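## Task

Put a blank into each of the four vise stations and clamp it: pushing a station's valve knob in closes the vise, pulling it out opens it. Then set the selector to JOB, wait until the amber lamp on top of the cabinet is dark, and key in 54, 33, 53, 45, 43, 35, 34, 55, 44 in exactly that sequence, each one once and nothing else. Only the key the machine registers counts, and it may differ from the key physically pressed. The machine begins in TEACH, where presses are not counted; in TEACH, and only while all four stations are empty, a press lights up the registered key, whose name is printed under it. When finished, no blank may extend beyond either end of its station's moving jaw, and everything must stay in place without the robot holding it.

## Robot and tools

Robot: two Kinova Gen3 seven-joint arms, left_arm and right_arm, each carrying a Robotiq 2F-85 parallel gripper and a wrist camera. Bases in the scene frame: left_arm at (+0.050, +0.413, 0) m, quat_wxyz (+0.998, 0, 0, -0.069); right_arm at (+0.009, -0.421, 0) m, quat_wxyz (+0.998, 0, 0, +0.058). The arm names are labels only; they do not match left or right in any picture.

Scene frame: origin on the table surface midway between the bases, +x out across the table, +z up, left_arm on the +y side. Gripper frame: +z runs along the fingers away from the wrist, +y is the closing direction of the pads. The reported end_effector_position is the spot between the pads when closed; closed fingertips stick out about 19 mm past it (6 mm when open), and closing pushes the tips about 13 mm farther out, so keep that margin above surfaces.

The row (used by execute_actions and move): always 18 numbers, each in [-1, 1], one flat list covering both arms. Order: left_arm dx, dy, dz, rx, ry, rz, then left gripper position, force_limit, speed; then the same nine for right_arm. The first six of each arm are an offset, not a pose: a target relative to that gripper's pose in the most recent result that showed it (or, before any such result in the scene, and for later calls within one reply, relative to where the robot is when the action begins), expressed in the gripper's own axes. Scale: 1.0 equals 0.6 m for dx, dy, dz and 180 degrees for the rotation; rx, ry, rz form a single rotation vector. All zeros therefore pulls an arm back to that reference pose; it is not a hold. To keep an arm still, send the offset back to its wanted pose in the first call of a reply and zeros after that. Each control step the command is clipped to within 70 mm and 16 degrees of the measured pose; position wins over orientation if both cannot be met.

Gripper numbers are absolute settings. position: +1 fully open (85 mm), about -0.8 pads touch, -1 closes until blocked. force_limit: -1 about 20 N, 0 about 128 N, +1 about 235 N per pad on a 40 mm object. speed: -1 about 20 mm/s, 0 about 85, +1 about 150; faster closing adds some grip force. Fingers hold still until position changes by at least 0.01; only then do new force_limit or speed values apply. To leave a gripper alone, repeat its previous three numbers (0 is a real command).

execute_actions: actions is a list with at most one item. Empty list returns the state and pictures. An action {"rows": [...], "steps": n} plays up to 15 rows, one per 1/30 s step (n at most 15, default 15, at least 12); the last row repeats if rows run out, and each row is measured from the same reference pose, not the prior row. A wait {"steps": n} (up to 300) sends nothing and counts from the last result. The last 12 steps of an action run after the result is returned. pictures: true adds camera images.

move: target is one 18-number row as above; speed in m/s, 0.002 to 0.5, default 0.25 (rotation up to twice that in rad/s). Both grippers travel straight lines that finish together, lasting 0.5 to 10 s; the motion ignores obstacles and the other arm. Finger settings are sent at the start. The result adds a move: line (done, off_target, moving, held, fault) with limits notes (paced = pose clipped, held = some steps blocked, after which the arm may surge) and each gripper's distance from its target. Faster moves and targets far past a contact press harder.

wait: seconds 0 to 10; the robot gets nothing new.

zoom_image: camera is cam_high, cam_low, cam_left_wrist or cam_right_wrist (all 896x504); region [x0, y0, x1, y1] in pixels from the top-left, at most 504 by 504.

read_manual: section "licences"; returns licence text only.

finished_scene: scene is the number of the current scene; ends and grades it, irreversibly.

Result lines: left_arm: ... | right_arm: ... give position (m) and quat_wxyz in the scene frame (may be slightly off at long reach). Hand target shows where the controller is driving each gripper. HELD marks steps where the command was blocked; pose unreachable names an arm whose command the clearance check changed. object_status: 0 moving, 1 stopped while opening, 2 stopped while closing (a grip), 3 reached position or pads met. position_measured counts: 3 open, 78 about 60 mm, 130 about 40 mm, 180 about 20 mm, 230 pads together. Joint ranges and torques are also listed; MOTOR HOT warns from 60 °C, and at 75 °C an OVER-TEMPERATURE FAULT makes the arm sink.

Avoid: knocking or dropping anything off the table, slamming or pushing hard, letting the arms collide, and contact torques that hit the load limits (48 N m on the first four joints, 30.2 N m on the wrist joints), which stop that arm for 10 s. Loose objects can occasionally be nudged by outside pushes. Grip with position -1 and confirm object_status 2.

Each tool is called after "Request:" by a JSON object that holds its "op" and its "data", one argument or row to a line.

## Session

Request:
{"op": "execute_actions", "data": {
  "actions": []
}}

Scene clock: 0.00 s of 9600.00 s.
left_arm: end_effector_position=(+0.5160, +0.5073, +0.2357) position_measured=3 object_status=3 end_effector_quat_wxyz=(+0.119, +0.852, +0.169, +0.482) | right_arm: end_effector_position=(+0.4651, -0.4691, +0.1973) position_measured=3 object_status=3 end_effector_quat_wxyz=(-0.023, -0.544, +0.839, +0.009)
Joint positions: left_arm=[-0.683  0.281 -0.066  2.512  2.295  0.793  2.325] | right_arm=[ 0.352  0.499 -0.291  1.571  0.16   1.143  2.625]
Joint velocities: left_arm=[-0.001  0.001 -0.     0.     0.001  0.     0.   ] | right_arm=[ 0.    -0.    -0.001 -0.    -0.    -0.     0.   ]
Joint torques (N m, as the joint torque sensors report them, + toward a larger angle): no reading
Motor temperatures (°C, as the motors report them): left_arm=[32 32 28 28 35 30 40] | right_arm=[31 30 29 27 36 34 39]
Hand target (left_arm): +0.516, +0.507, +0.236; +0.119, +0.852, +0.169, +0.482
Hand target (right_arm): +0.465, -0.469, +0.197; -0.023, -0.544, +0.839, +0.009

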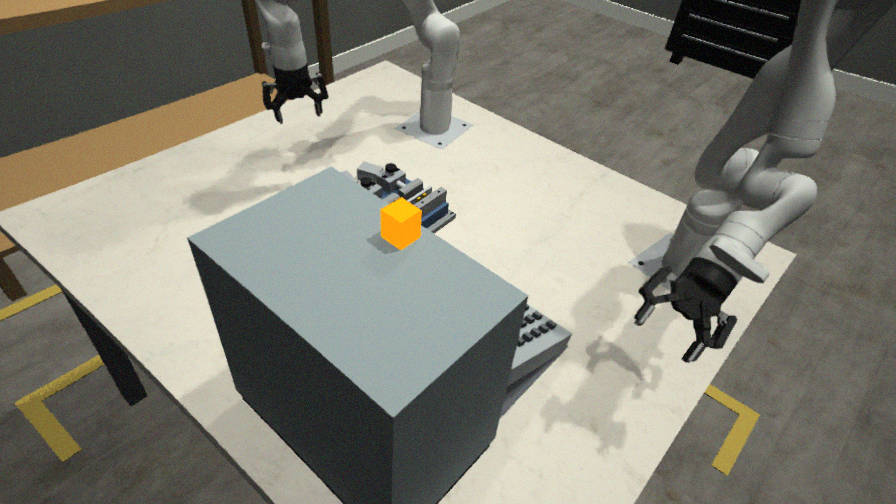

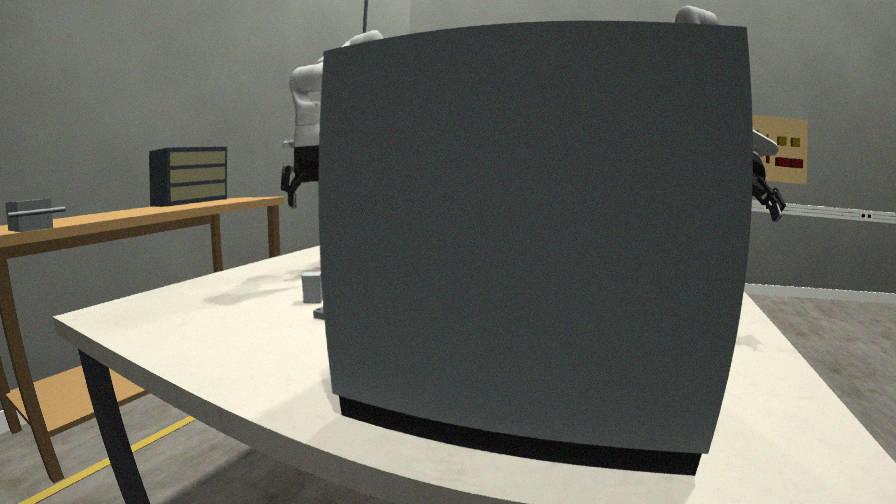

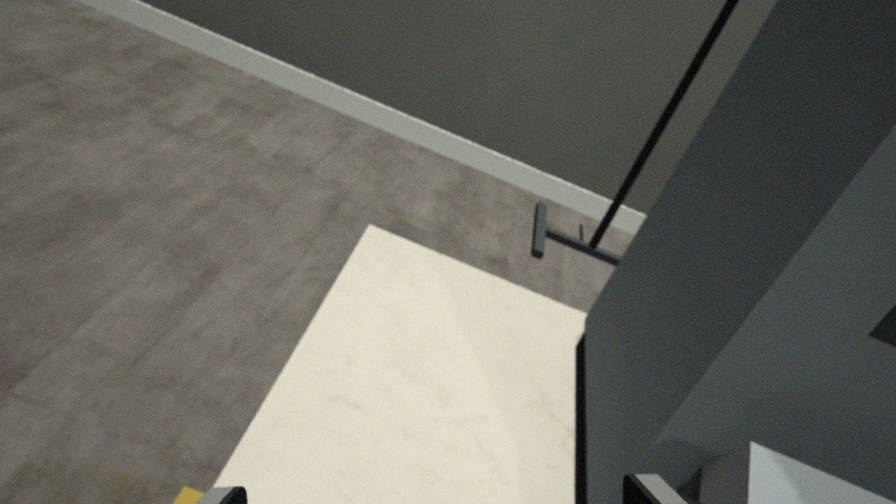

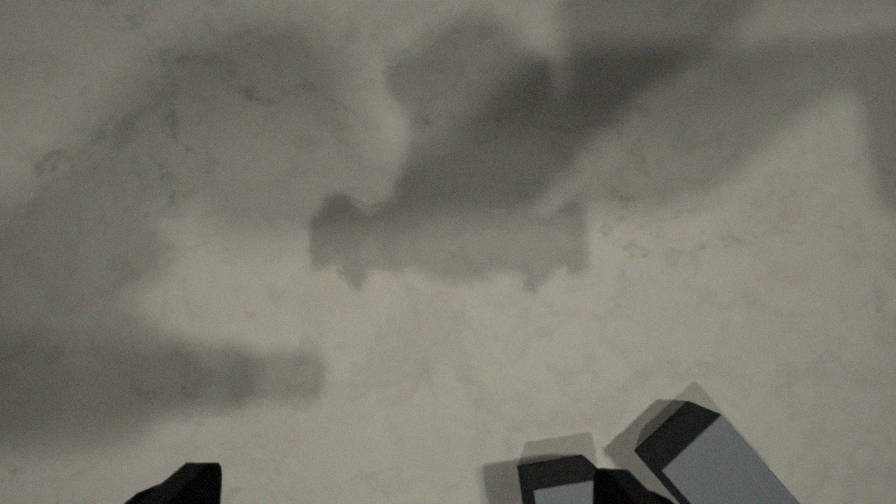

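Request:
{"op": "move", "data": {
  "target": [-0.2875,0.437,-0.075,0.051,-0.183,0.124,-1,0,0.5,-0.311,0.273,-0.303,0.0145,-0.0064,-0.134,0.7,-0.5,0.5],
  "speed": 0.3
}}

Scene clock: 4.07 s of 9600.00 s.
left_arm: end_effector_position=(+0.4414, +0.2012, +0.2192) position_measured=232 object_status=3 end_effector_quat_wxyz=(-0.001, +0.975, -0.000, +0.221) | right_arm: end_effector_position=(+0.3990, -0.2301, +0.3798) position_measured=41 object_status=3 end_effector_quat_wxyz=(+0.000, -0.708, +0.707, +0.001)
Joint positions: left_arm=[ 0.162  0.217  0.38   2.047  2.516 -0.621  2.693] | right_arm=[-0.049  0.322 -0.512  1.259  0.153  1.6    2.492]
Joint velocities: left_arm=[ 0.007  0.004  0.002 -0.001 -0.005 -0.004  0.005] | right_arm=[-0.001  0.001 -0.001 -0.     0.001  0.001  0.001]
Joint torques (N m, as the joint torque sensors report them, + toward a larger angle): left_arm=[ -0.01 -12.44   1.11  -6.95  -0.13   0.23   0.19] | right_arm=[ -0.12 -14.5   -1.88  -8.61   0.    -0.21   0.03]
Motor temperatures (°C, as the motors report them): left_arm=[32 32 28 28 35 30 40] | right_arm=[31 30 29 27 36 34 39]
Hand target (left_arm): +0.441, +0.201, +0.219; -0.001, +0.975, -0.001, +0.221
Hand target (right_arm): +0.399, -0.230, +0.380; -0.000, +0.708, -0.707, -0.001
Off the commanded pose (left_arm): 0.002 m, 0 deg.
Off the commanded pose (right_arm): 0.002 m, 0 deg.
Kept back: nothing.
move: done

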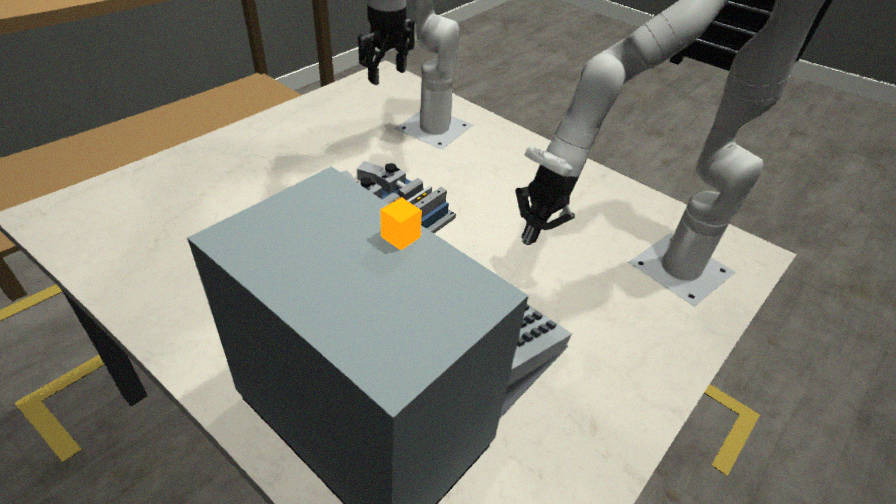

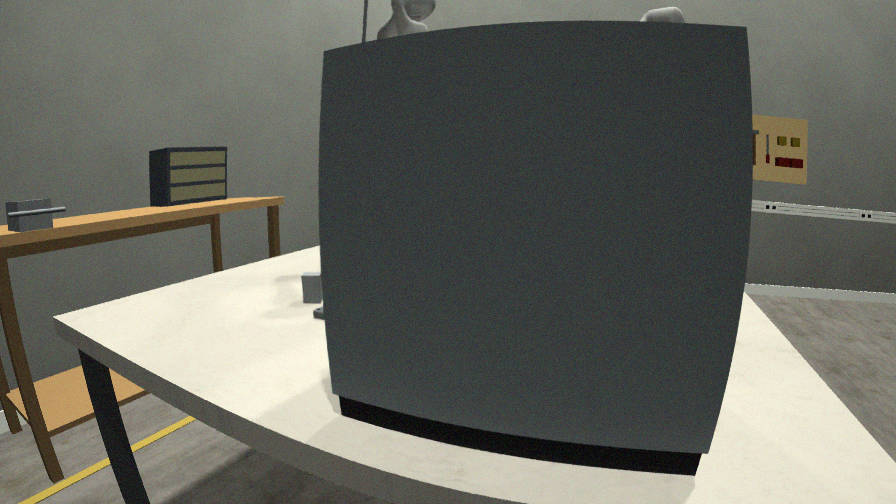

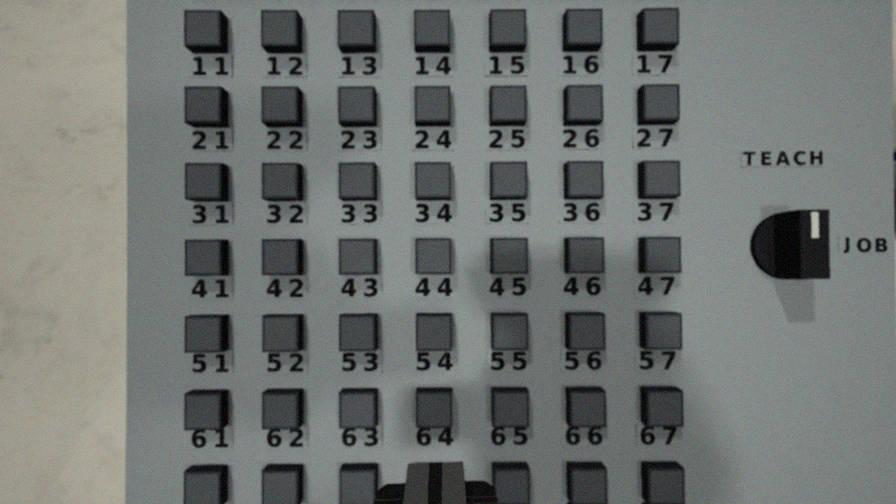

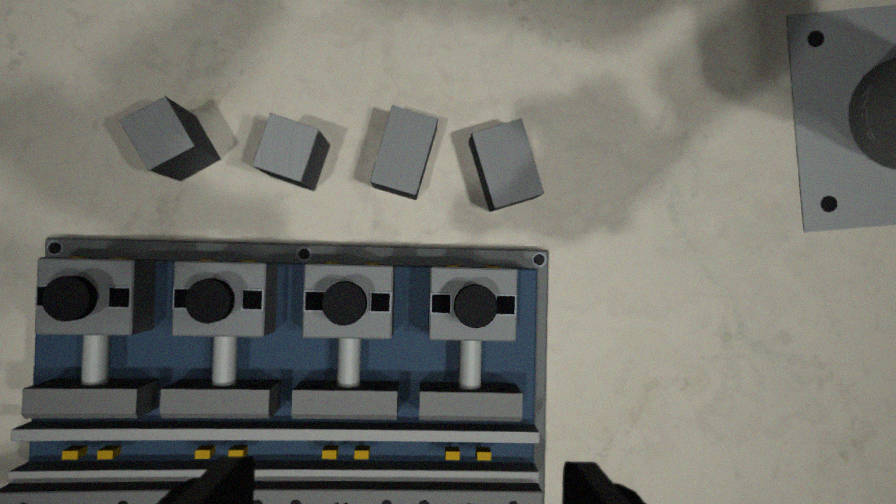

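Request:
{"op": "zoom_image", "data": {
  "camera": "cam_right_wrist",
  "region": [100,70,580,230]
}}

Request:
{"op": "zoom_image", "data": {
  "camera": "cam_right_wrist",
  "region": [150,230,600,504]
}}

Region (100, 70, 580, 230) of cam_right_wrist's 896x504 image, scaled by 1.050.

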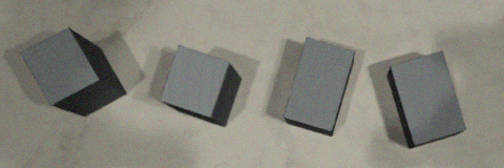

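Region (150, 230, 600, 504) of cam_right_wrist's 896x504 image, scaled by 1.120; it fills the top 307 rows of this view, and the rest is white.

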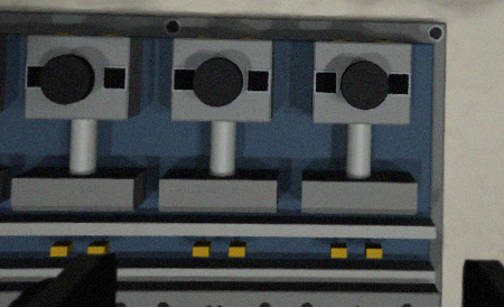

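Request:
{"op": "move", "data": {
  "target": [-0.004,0,0.18,0,0,0,-1,0,0.5,0.217,0.096,0.366,0,0,0.40,0.62,-0.5,0.5],
  "speed": 0.35
}}

Scene clock: 8.67 s of 9600.00 s.
left_arm: end_effector_position=(+0.4855, +0.2014, +0.1209) position_measured=232 object_status=3 end_effector_quat_wxyz=(-0.000, +0.975, -0.000, +0.221) | right_arm: end_effector_position=(+0.3426, -0.3609, +0.1604) position_measured=50 object_status=3 end_effector_quat_wxyz=(-0.000, -0.156, +0.988, +0.001)
Joint positions: left_arm=[ 0.292  0.471  0.157  2.076  2.165 -0.365  3.012] | right_arm=[ 0.066  0.28  -0.246  2.062  0.092  0.81   1.534]
Joint velocities: left_arm=[ 0.003  0.003 -0.002  0.    -0.003  0.001  0.003] | right_arm=[-0.     0.002  0.001  0.003  0.002 -0.005 -0.006]
Joint torques (N m, as the joint torque sensors report them, + toward a larger angle): left_arm=[  0.2  -15.7    0.73  -5.28   0.21  -0.19   0.13] | right_arm=[ -0.61 -11.79  -0.9   -5.96   0.01  -0.09   0.02]
Motor temperatures (°C, as the motors report them): left_arm=[32 32 28 28 35 30 40] | right_arm=[31 30 29 27 36 34 39]
Hand target (left_arm): +0.485, +0.201, +0.121; -0.000, +0.975, -0.000, +0.221
Hand target (right_arm): +0.343, -0.361, +0.160; -0.000, -0.156, +0.988, +0.000
Off the commanded pose (left_arm): 0.000 m, 0 deg.
Off the commanded pose (right_arm): 0.002 m, 0 deg.
Kept back: nothing.
move: done

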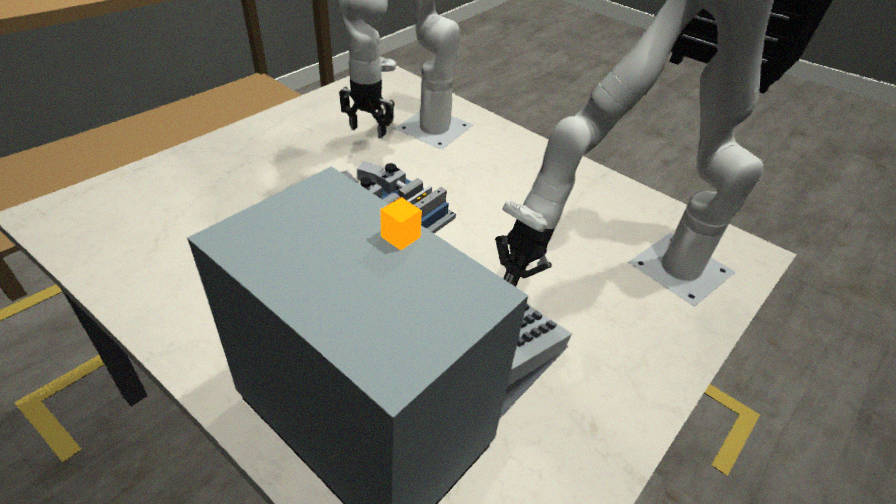

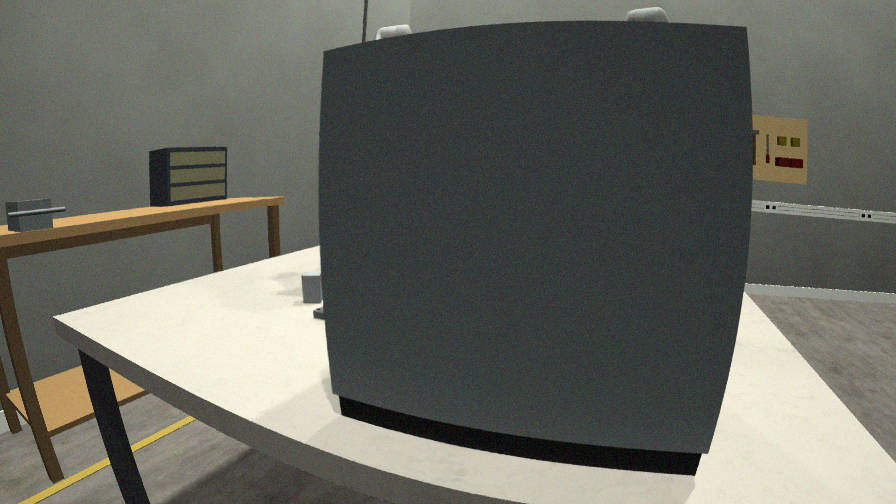

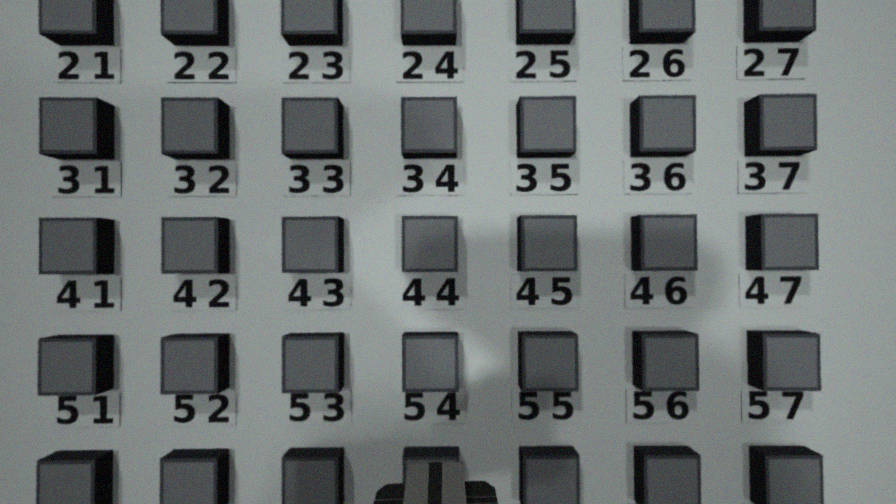

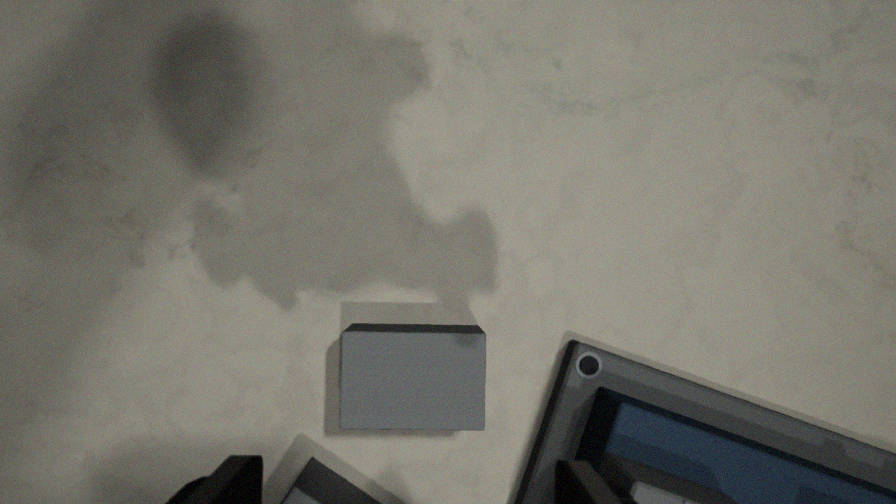

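Request:
{"op": "move", "data": {
  "target": [0,-0.0017,0.043,0,0,0,-1,0,0.5,0.0147,-0.0025,0.2207,0,0,0,0.62,-0.5,0.5],
  "speed": 0.13
}}

Scene clock: 11.53 s of 9600.00 s.
left_arm: end_effector_position=(+0.4963, +0.2023, +0.0981) position_measured=232 object_status=3 end_effector_quat_wxyz=(-0.000, +0.975, -0.000, +0.221) | right_arm: end_effector_position=(+0.3350, -0.3657, +0.0280) position_measured=50 object_status=3 end_effector_quat_wxyz=(+0.000, -0.156, +0.988, +0.000)
Joint positions: left_arm=[ 0.335  0.532  0.077  2.068  2.085 -0.3    3.086] | right_arm=[-0.019  0.58  -0.145  2.236  0.239  0.339  1.401]
Joint velocities: left_arm=[ 0.002 -0.    -0.001 -0.    -0.002  0.002  0.001] | right_arm=[-0.004  0.007  0.002  0.     0.001 -0.003 -0.002]
Joint torques (N m, as the joint torque sensors report them, + toward a larger angle): left_arm=[  0.07 -15.66   0.25  -5.17  -0.13   0.03   0.33] | right_arm=[ -0.62 -13.86  -0.92  -2.47   0.02   0.01  -0.13]
Motor temperatures (°C, as the motors report them): left_arm=[32 32 28 28 35 30 40] | right_arm=[31 31 29 27 36 34 39]
Hand target (left_arm): +0.496, +0.202, +0.098; -0.000, +0.975, -0.000, +0.221
Hand target (right_arm): +0.335, -0.366, +0.028; +0.000, -0.156, +0.988, +0.000
Off the commanded pose (left_arm): 0.001 m, 0 deg.
Off the commanded pose (right_arm): 0.001 m, 0 deg.
Kept back: nothing.
move: done

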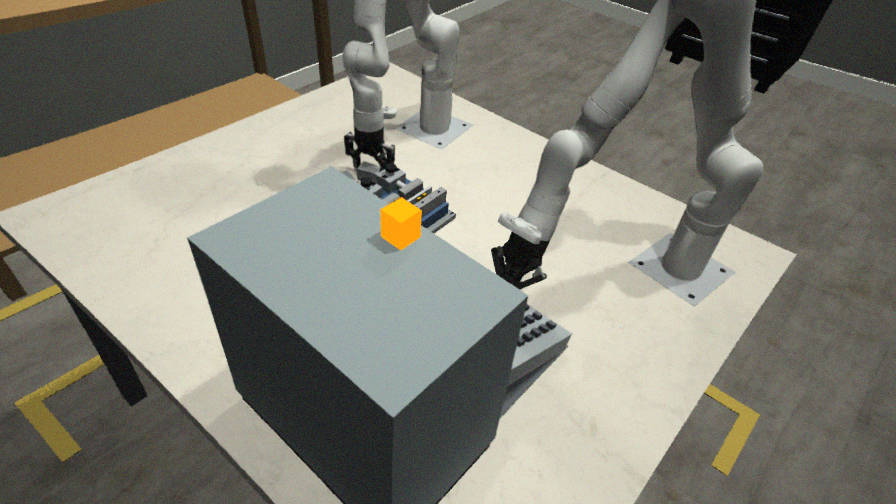

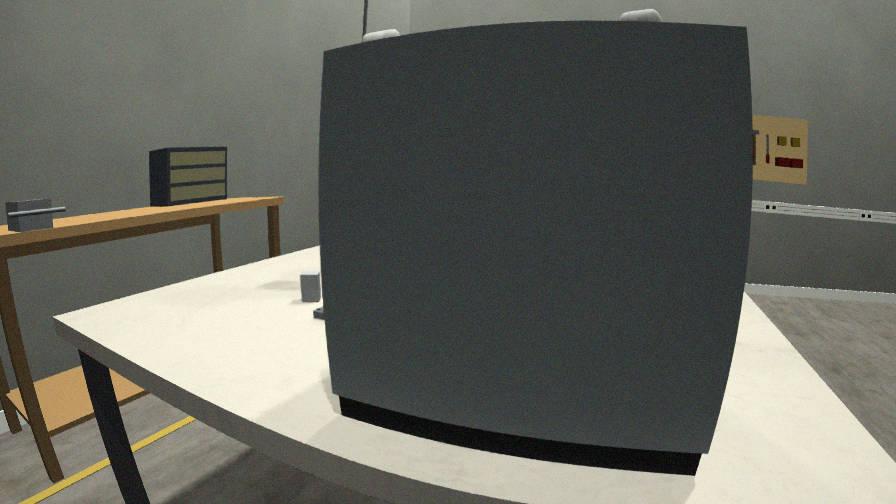

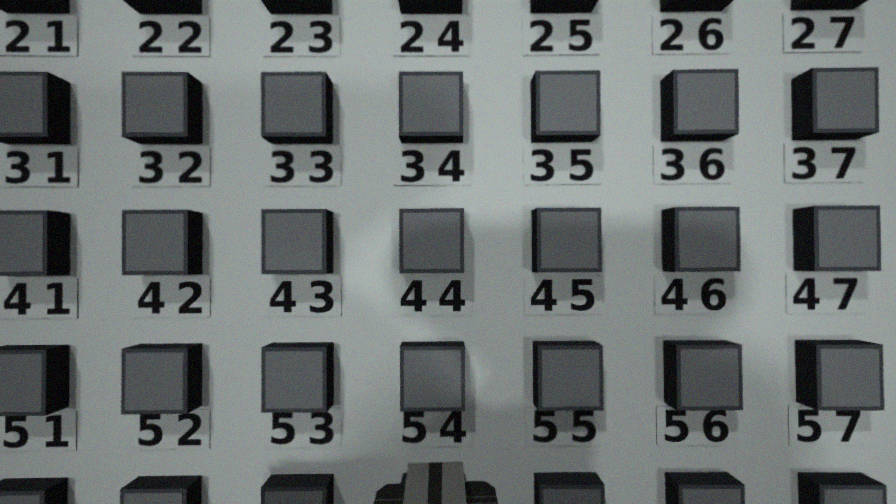

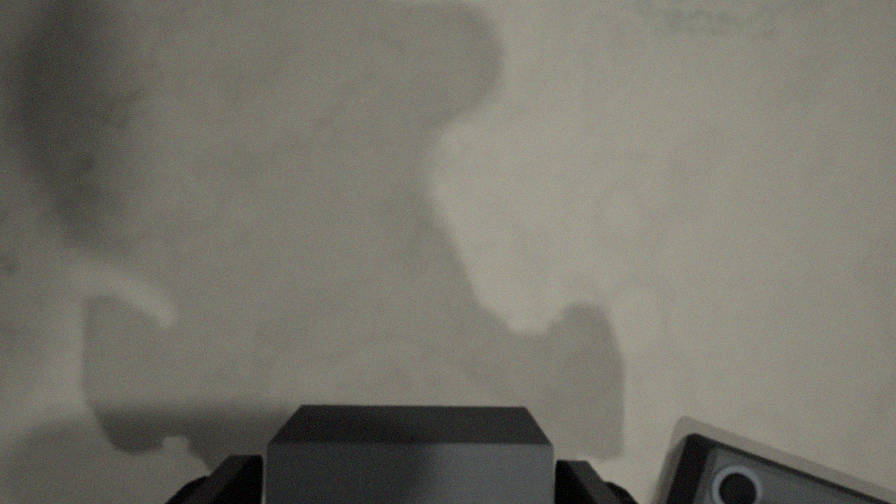

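Request:
{"op": "move", "data": {
  "target": [0,0,0.006,0,0,0,-1,0,0.5,0,0,0,0,0,0,-1,-0.5,-0.2],
  "speed": 0.02
}}

Scene clock: 12.50 s of 9600.00 s.
left_arm: end_effector_position=(+0.4969, +0.2023, +0.0969) position_measured=232 object_status=3 end_effector_quat_wxyz=(-0.000, +0.975, -0.001, +0.222) | right_arm: end_effector_position=(+0.3349, -0.3656, +0.0281) position_measured=80 object_status=2 end_effector_quat_wxyz=(+0.000, -0.156, +0.988, +0.000)
Joint positions: left_arm=[ 0.343  0.535  0.067  2.069  2.076 -0.293  3.097] | right_arm=[-0.019  0.58  -0.145  2.236  0.239  0.339  1.401]
Joint velocities: left_arm=[ 0.003 -0.    -0.003  0.001 -0.003  0.002  0.004] | right_arm=[ 0.001 -0.    -0.    -0.     0.001  0.001  0.001]
Joint torques (N m, as the joint torque sensors report them, + toward a larger angle): left_arm=[ -0.81 -12.24  -0.1   -7.36  -0.55   1.05   0.  ] | right_arm=[ -0.12 -13.63  -1.09  -2.39  -0.06  -0.17  -0.08]
Motor temperatures (°C, as the motors report them): left_arm=[32 32 28 28 35 30 40] | right_arm=[31 31 29 27 36 34 39]
Hand target (left_arm): +0.498, +0.202, +0.095; -0.000, +0.975, -0.000, +0.221
Hand target (right_arm): +0.335, -0.366, +0.028; +0.000, -0.156, +0.988, +0.000
Off the commanded pose (left_arm): 0.002 m, 0 deg.
Off the commanded pose (right_arm): 0.000 m, 0 deg.
Kept back: nothing.
move: done

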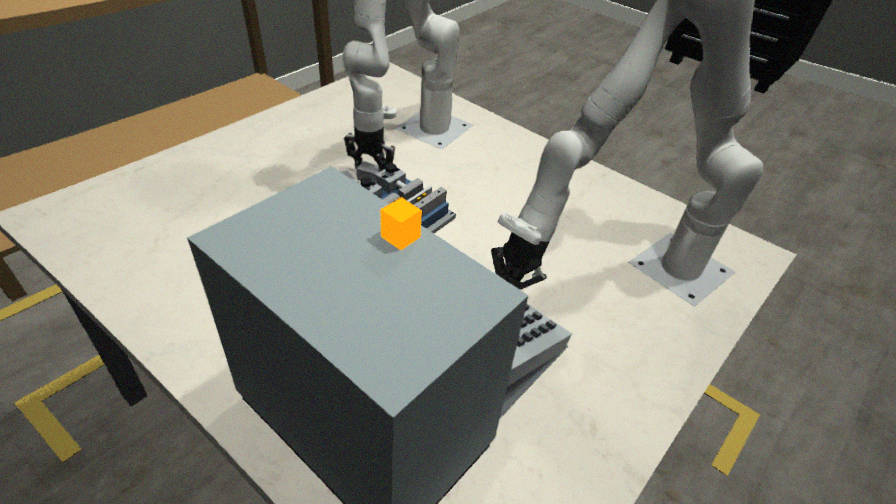

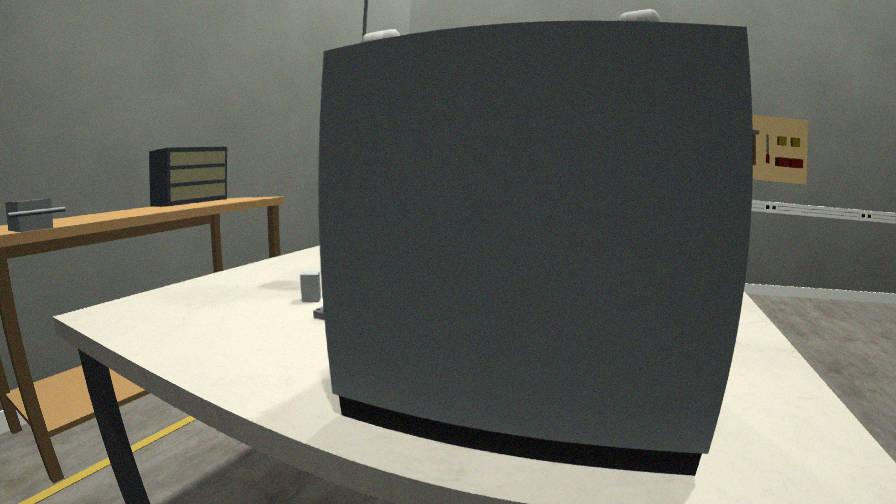

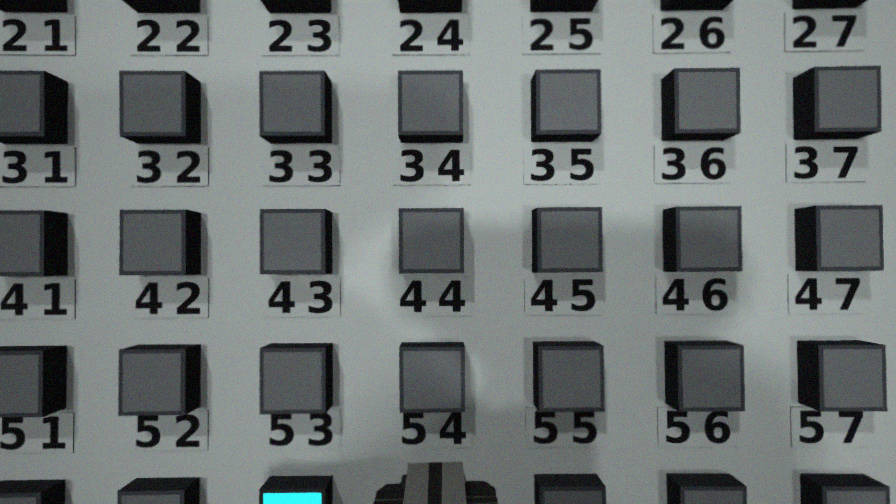

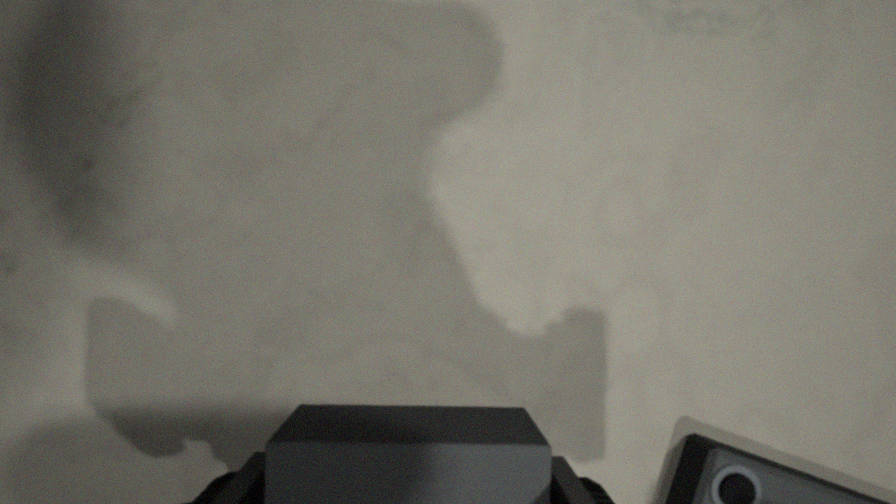

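Request:
{"op": "move", "data": {
  "target": [0,0,-0.022,0,0,0,-1,0,0.5,0,0,-0.22,0,0,0,-1,-0.5,-0.2],
  "speed": 0.25
}}

Request:
{"op": "move", "data": {
  "target": [0.170,0.1133,0,0,0,0,-1,0,0.5,-0.151,0.3146,0,0,0,-0.398,-1,-0.5,-0.2],
  "speed": 0.35
}}

Scene clock: 15.47 s of 9600.00 s.
left_arm: end_effector_position=(+0.4912, +0.2022, +0.1087) position_measured=232 object_status=3 end_effector_quat_wxyz=(-0.000, +0.975, -0.001, +0.222) | right_arm: end_effector_position=(+0.3347, -0.3650, +0.1601) position_measured=80 object_status=2 end_effector_quat_wxyz=(+0.000, -0.156, +0.988, +0.001)
Joint positions: left_arm=[ 0.319  0.503  0.109  2.075  2.116 -0.326  3.058] | right_arm=[ 0.072  0.263 -0.243  2.087  0.086  0.8    1.546]
Joint velocities: left_arm=[ 0.    -0.001  0.001 -0.     0.002  0.    -0.   ] | right_arm=[ 0.002 -0.005  0.    -0.001 -0.     0.003  0.001]
Joint torques (N m, as the joint torque sensors report them, + toward a larger angle): left_arm=[  0.03 -16.22   1.08  -4.93   0.01  -0.11   0.25] | right_arm=[ -0.31 -12.77  -1.07  -6.71  -0.16  -0.17  -0.05]
Motor temperatures (°C, as the motors report them): left_arm=[32 32 28 28 35 30 40] | right_arm=[31 31 29 27 36 34 39]
Hand target (left_arm): +0.491, +0.202, +0.109; -0.000, +0.975, -0.001, +0.222
Hand target (right_arm): +0.335, -0.365, +0.160; +0.000, -0.156, +0.988, +0.001
Off the commanded pose (left_arm): 0.000 m, 0 deg.
Off the commanded pose (right_arm): 0.001 m, 0 deg.
Kept back: nothing.
move: done

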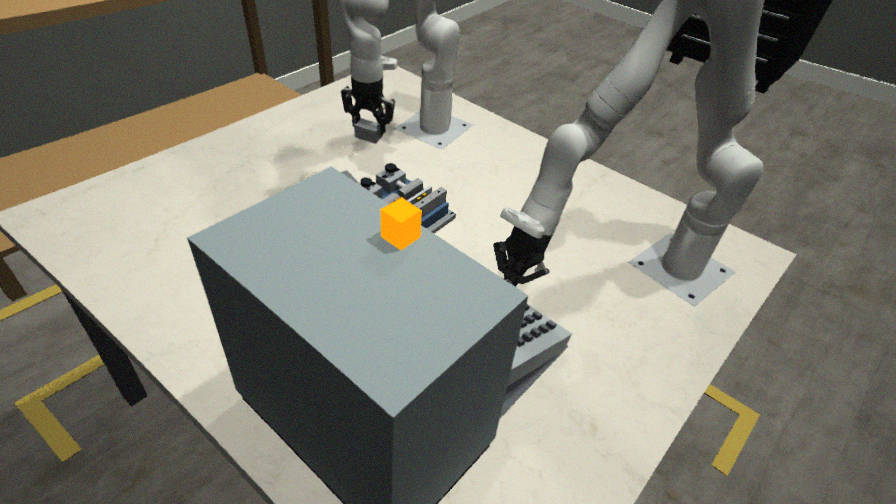

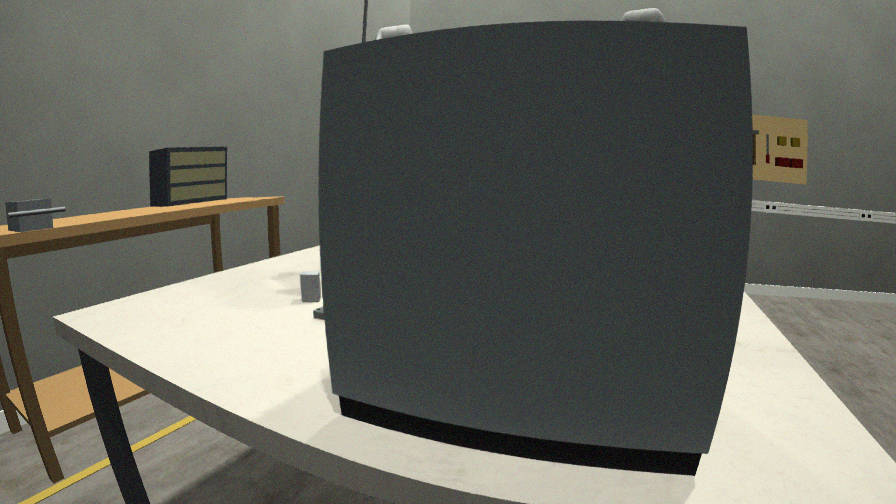

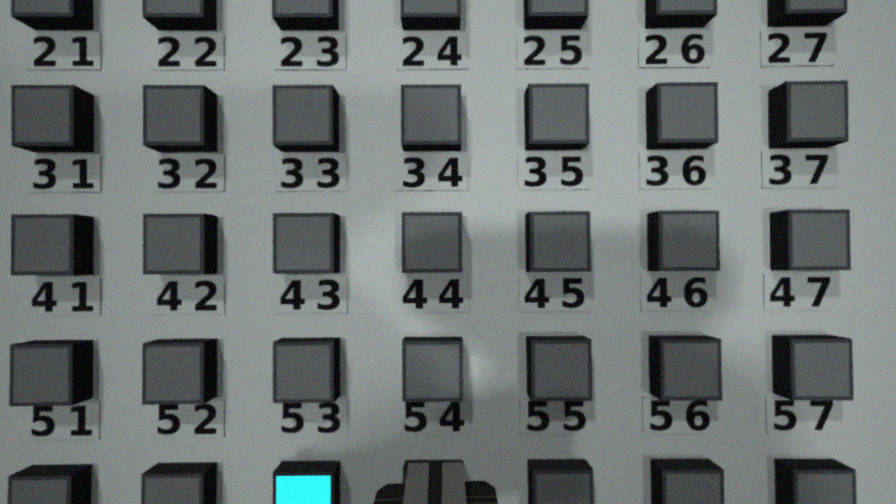

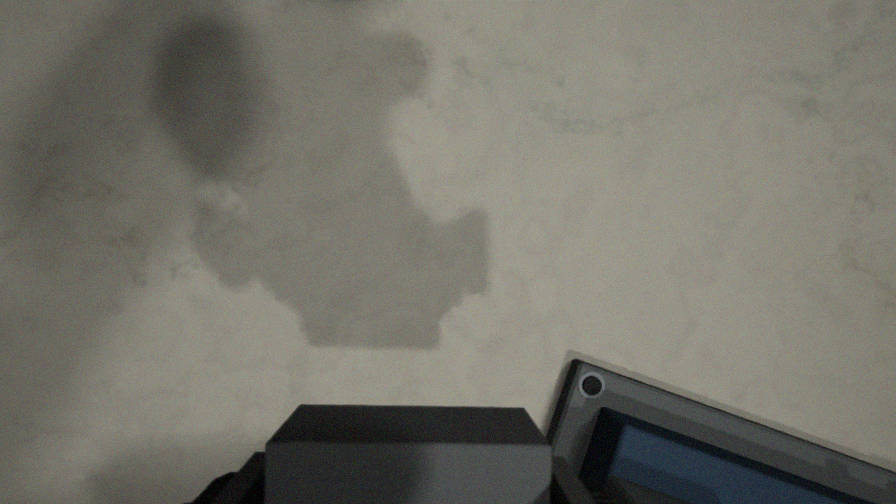

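Scene clock: 17.73 s of 9600.00 s.
left_arm: end_effector_position=(+0.5837, +0.1345, +0.1531) position_measured=232 object_status=3 end_effector_quat_wxyz=(-0.000, +0.975, -0.001, +0.222) | right_arm: end_effector_position=(+0.3611, -0.1576, +0.1602) position_measured=80 object_status=2 end_effector_quat_wxyz=(+0.000, -0.705, +0.710, +0.001)
Joint positions: left_arm=[ 0.204  0.631  0.343  1.647  2.356 -0.648  2.737] | right_arm=[-0.201  0.517 -0.552  1.738  0.316  0.976  2.144]
Joint velocities: left_arm=[-0.001  0.003  0.001 -0.005  0.002 -0.004 -0.002] | right_arm=[-0.003  0.007 -0.001 -0.005  0.002  0.004  0.005]
Joint torques (N m, as the joint torque sensors report them, + toward a larger angle): left_arm=[  0.18 -19.68   2.51  -6.94  -0.22   0.3    0.36] | right_arm=[ -0.04 -17.16  -3.07  -7.27   0.01  -0.13   0.21]
Motor temperatures (°C, as the motors report them): left_arm=[32 32 28 28 35 30 40] | right_arm=[31 31 29 27 36 34 39]
Hand target (left_arm): +0.584, +0.135, +0.153; -0.000, +0.975, -0.001, +0.222
Hand target (right_arm): +0.361, -0.157, +0.160; +0.000, +0.705, -0.709, -0.001
Off the commanded pose (left_arm): 0.001 m, 0 deg.
Off the commanded pose (right_arm): 0.001 m, 0 deg.
Kept back: nothing.
move: done

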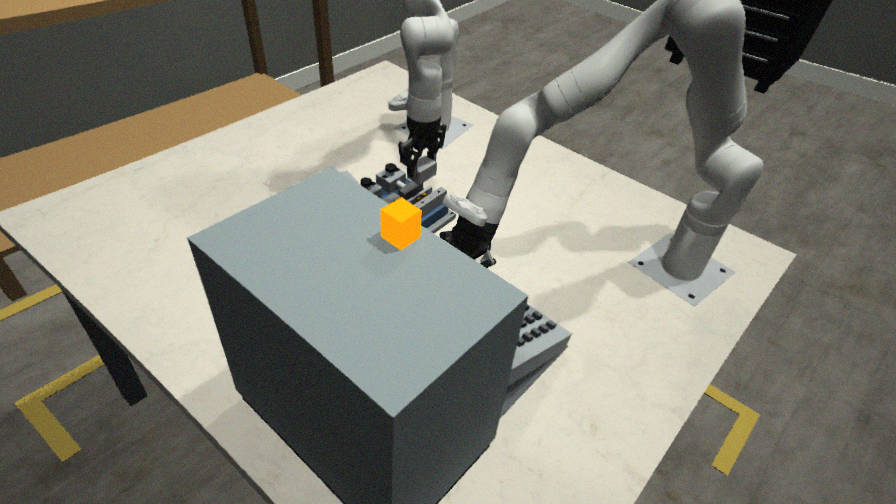

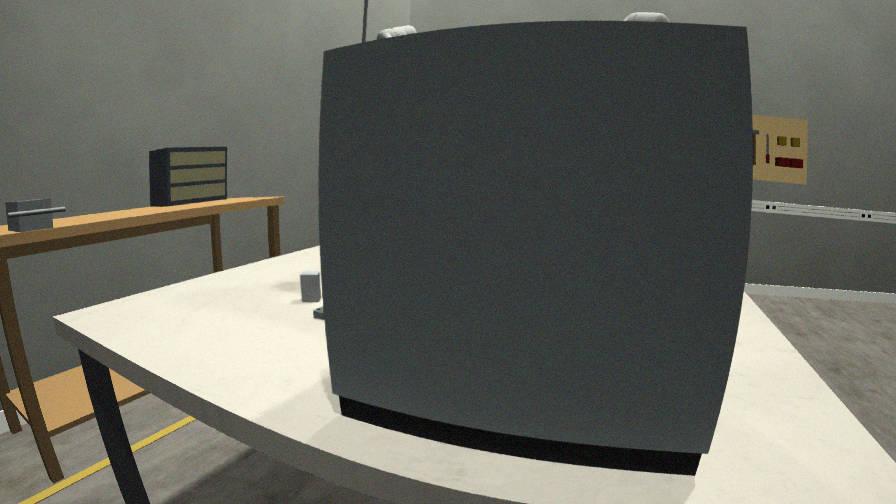

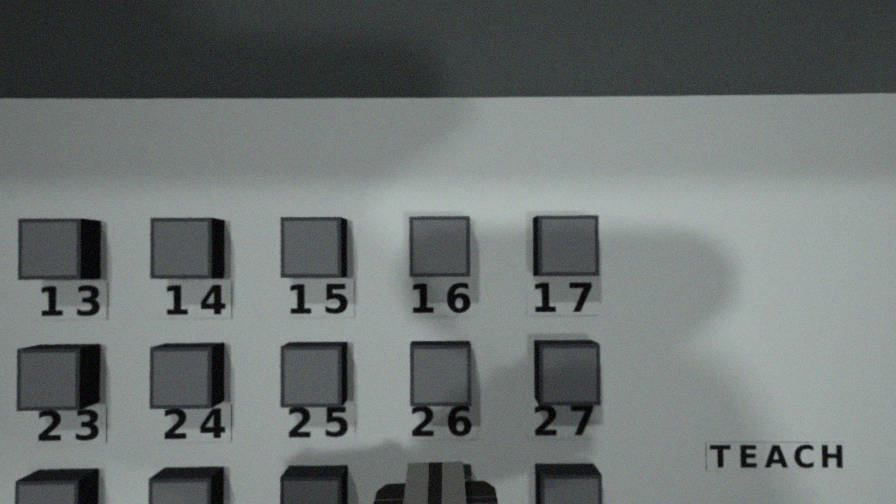

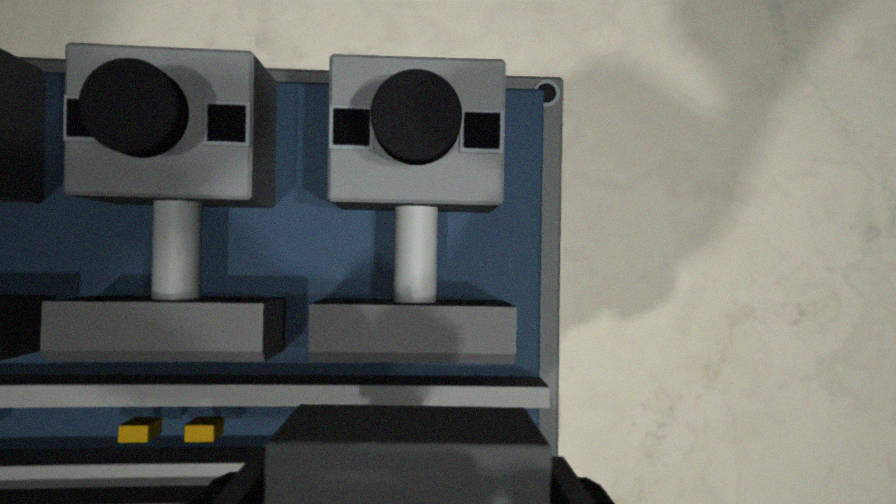

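Request:
{"op": "move", "data": {
  "target": [-0.0018,0.003,0.025,0,0,0,-1,0,0.5,0.0017,-0.0013,0.035,0,0,0,-1,-0.5,-0.2],
  "speed": 0.035
}}

Scene clock: 19.27 s of 9600.00 s.
left_arm: end_effector_position=(+0.5886, +0.1332, +0.1413) position_measured=232 object_status=3 end_effector_quat_wxyz=(-0.001, +0.975, -0.001, +0.223) | right_arm: end_effector_position=(+0.3620, -0.1587, +0.1393) position_measured=80 object_status=2 end_effector_quat_wxyz=(+0.000, -0.705, +0.710, +0.001)
Joint positions: left_arm=[ 0.215  0.657  0.327  1.642  2.337 -0.628  2.755] | right_arm=[-0.209  0.547 -0.538  1.767  0.34   0.921  2.126]
Joint velocities: left_arm=[ 0.001  0.    -0.     0.001 -0.002  0.001  0.002] | right_arm=[-0.001  0.004  0.001  0.001  0.001 -0.005 -0.001]
Joint torques (N m, as the joint torque sensors report them, + toward a larger angle): left_arm=[ -0.24 -16.7    1.81  -7.66  -0.69   1.69   0.28] | right_arm=[  0.12 -17.03  -3.08  -7.     0.11  -0.23  -0.03]
Motor temperatures (°C, as the motors report them): left_arm=[32 32 28 28 35 30 40] | right_arm=[31 31 29 27 36 34 39]
Hand target (left_arm): +0.589, +0.133, +0.139; -0.000, +0.975, -0.001, +0.222
Hand target (right_arm): +0.362, -0.159, +0.139; -0.000, +0.705, -0.710, -0.001
Off the commanded pose (left_arm): 0.002 m, 0 deg.
Off the commanded pose (right_arm): 0.000 m, 0 deg.
Kept back: nothing.
move: done

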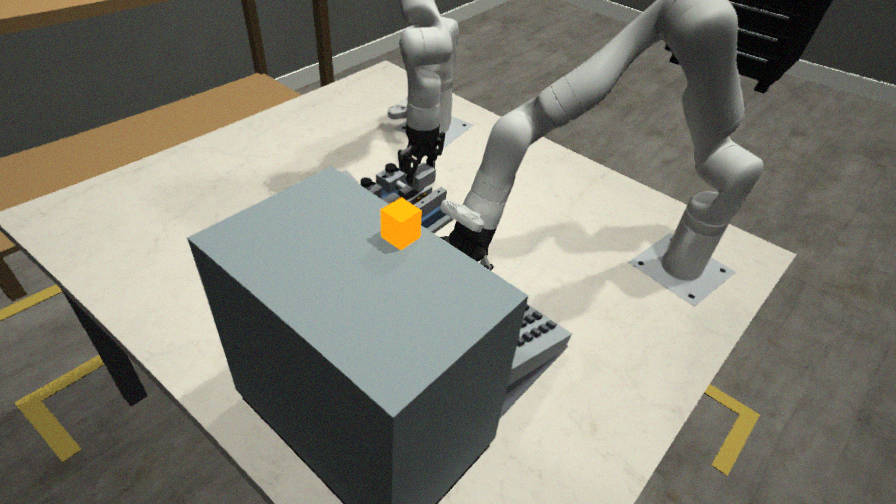

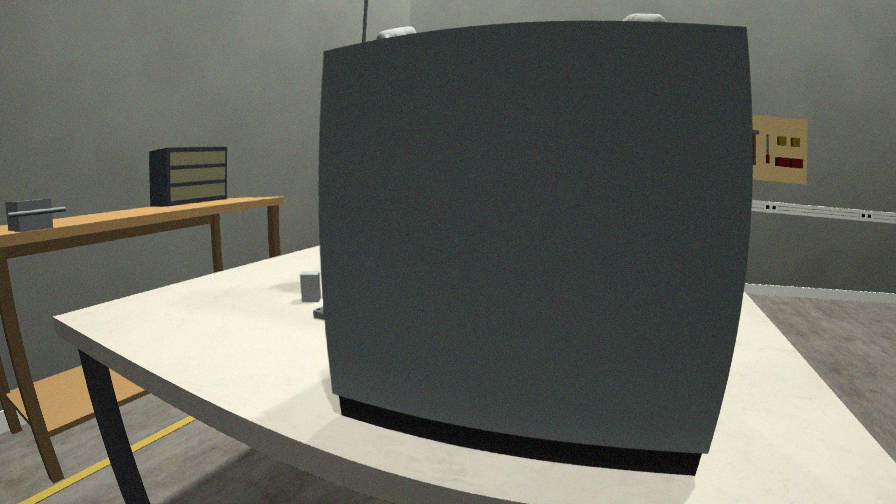

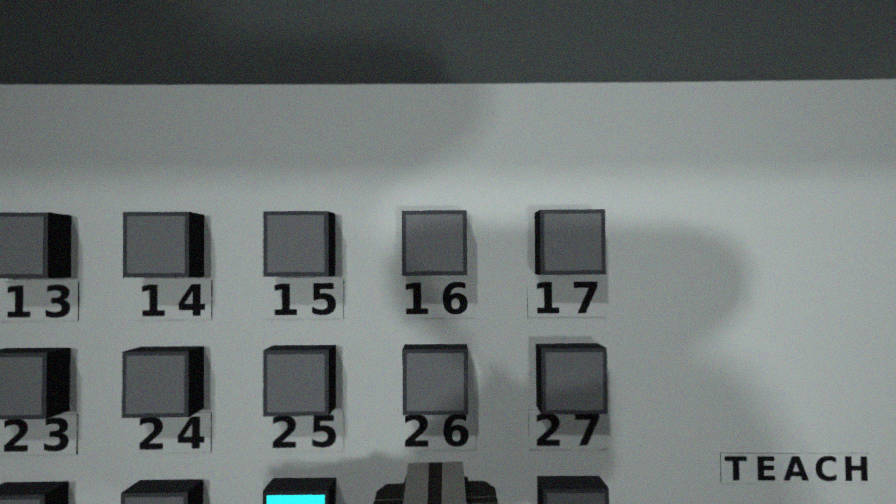

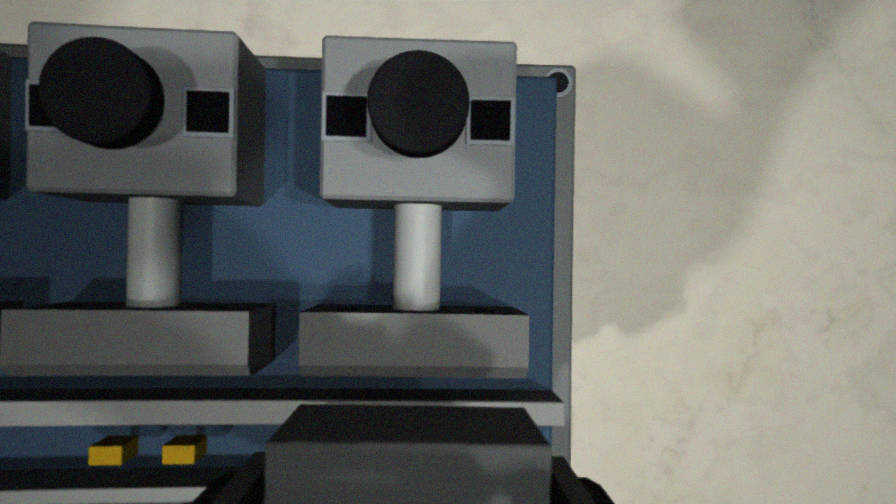

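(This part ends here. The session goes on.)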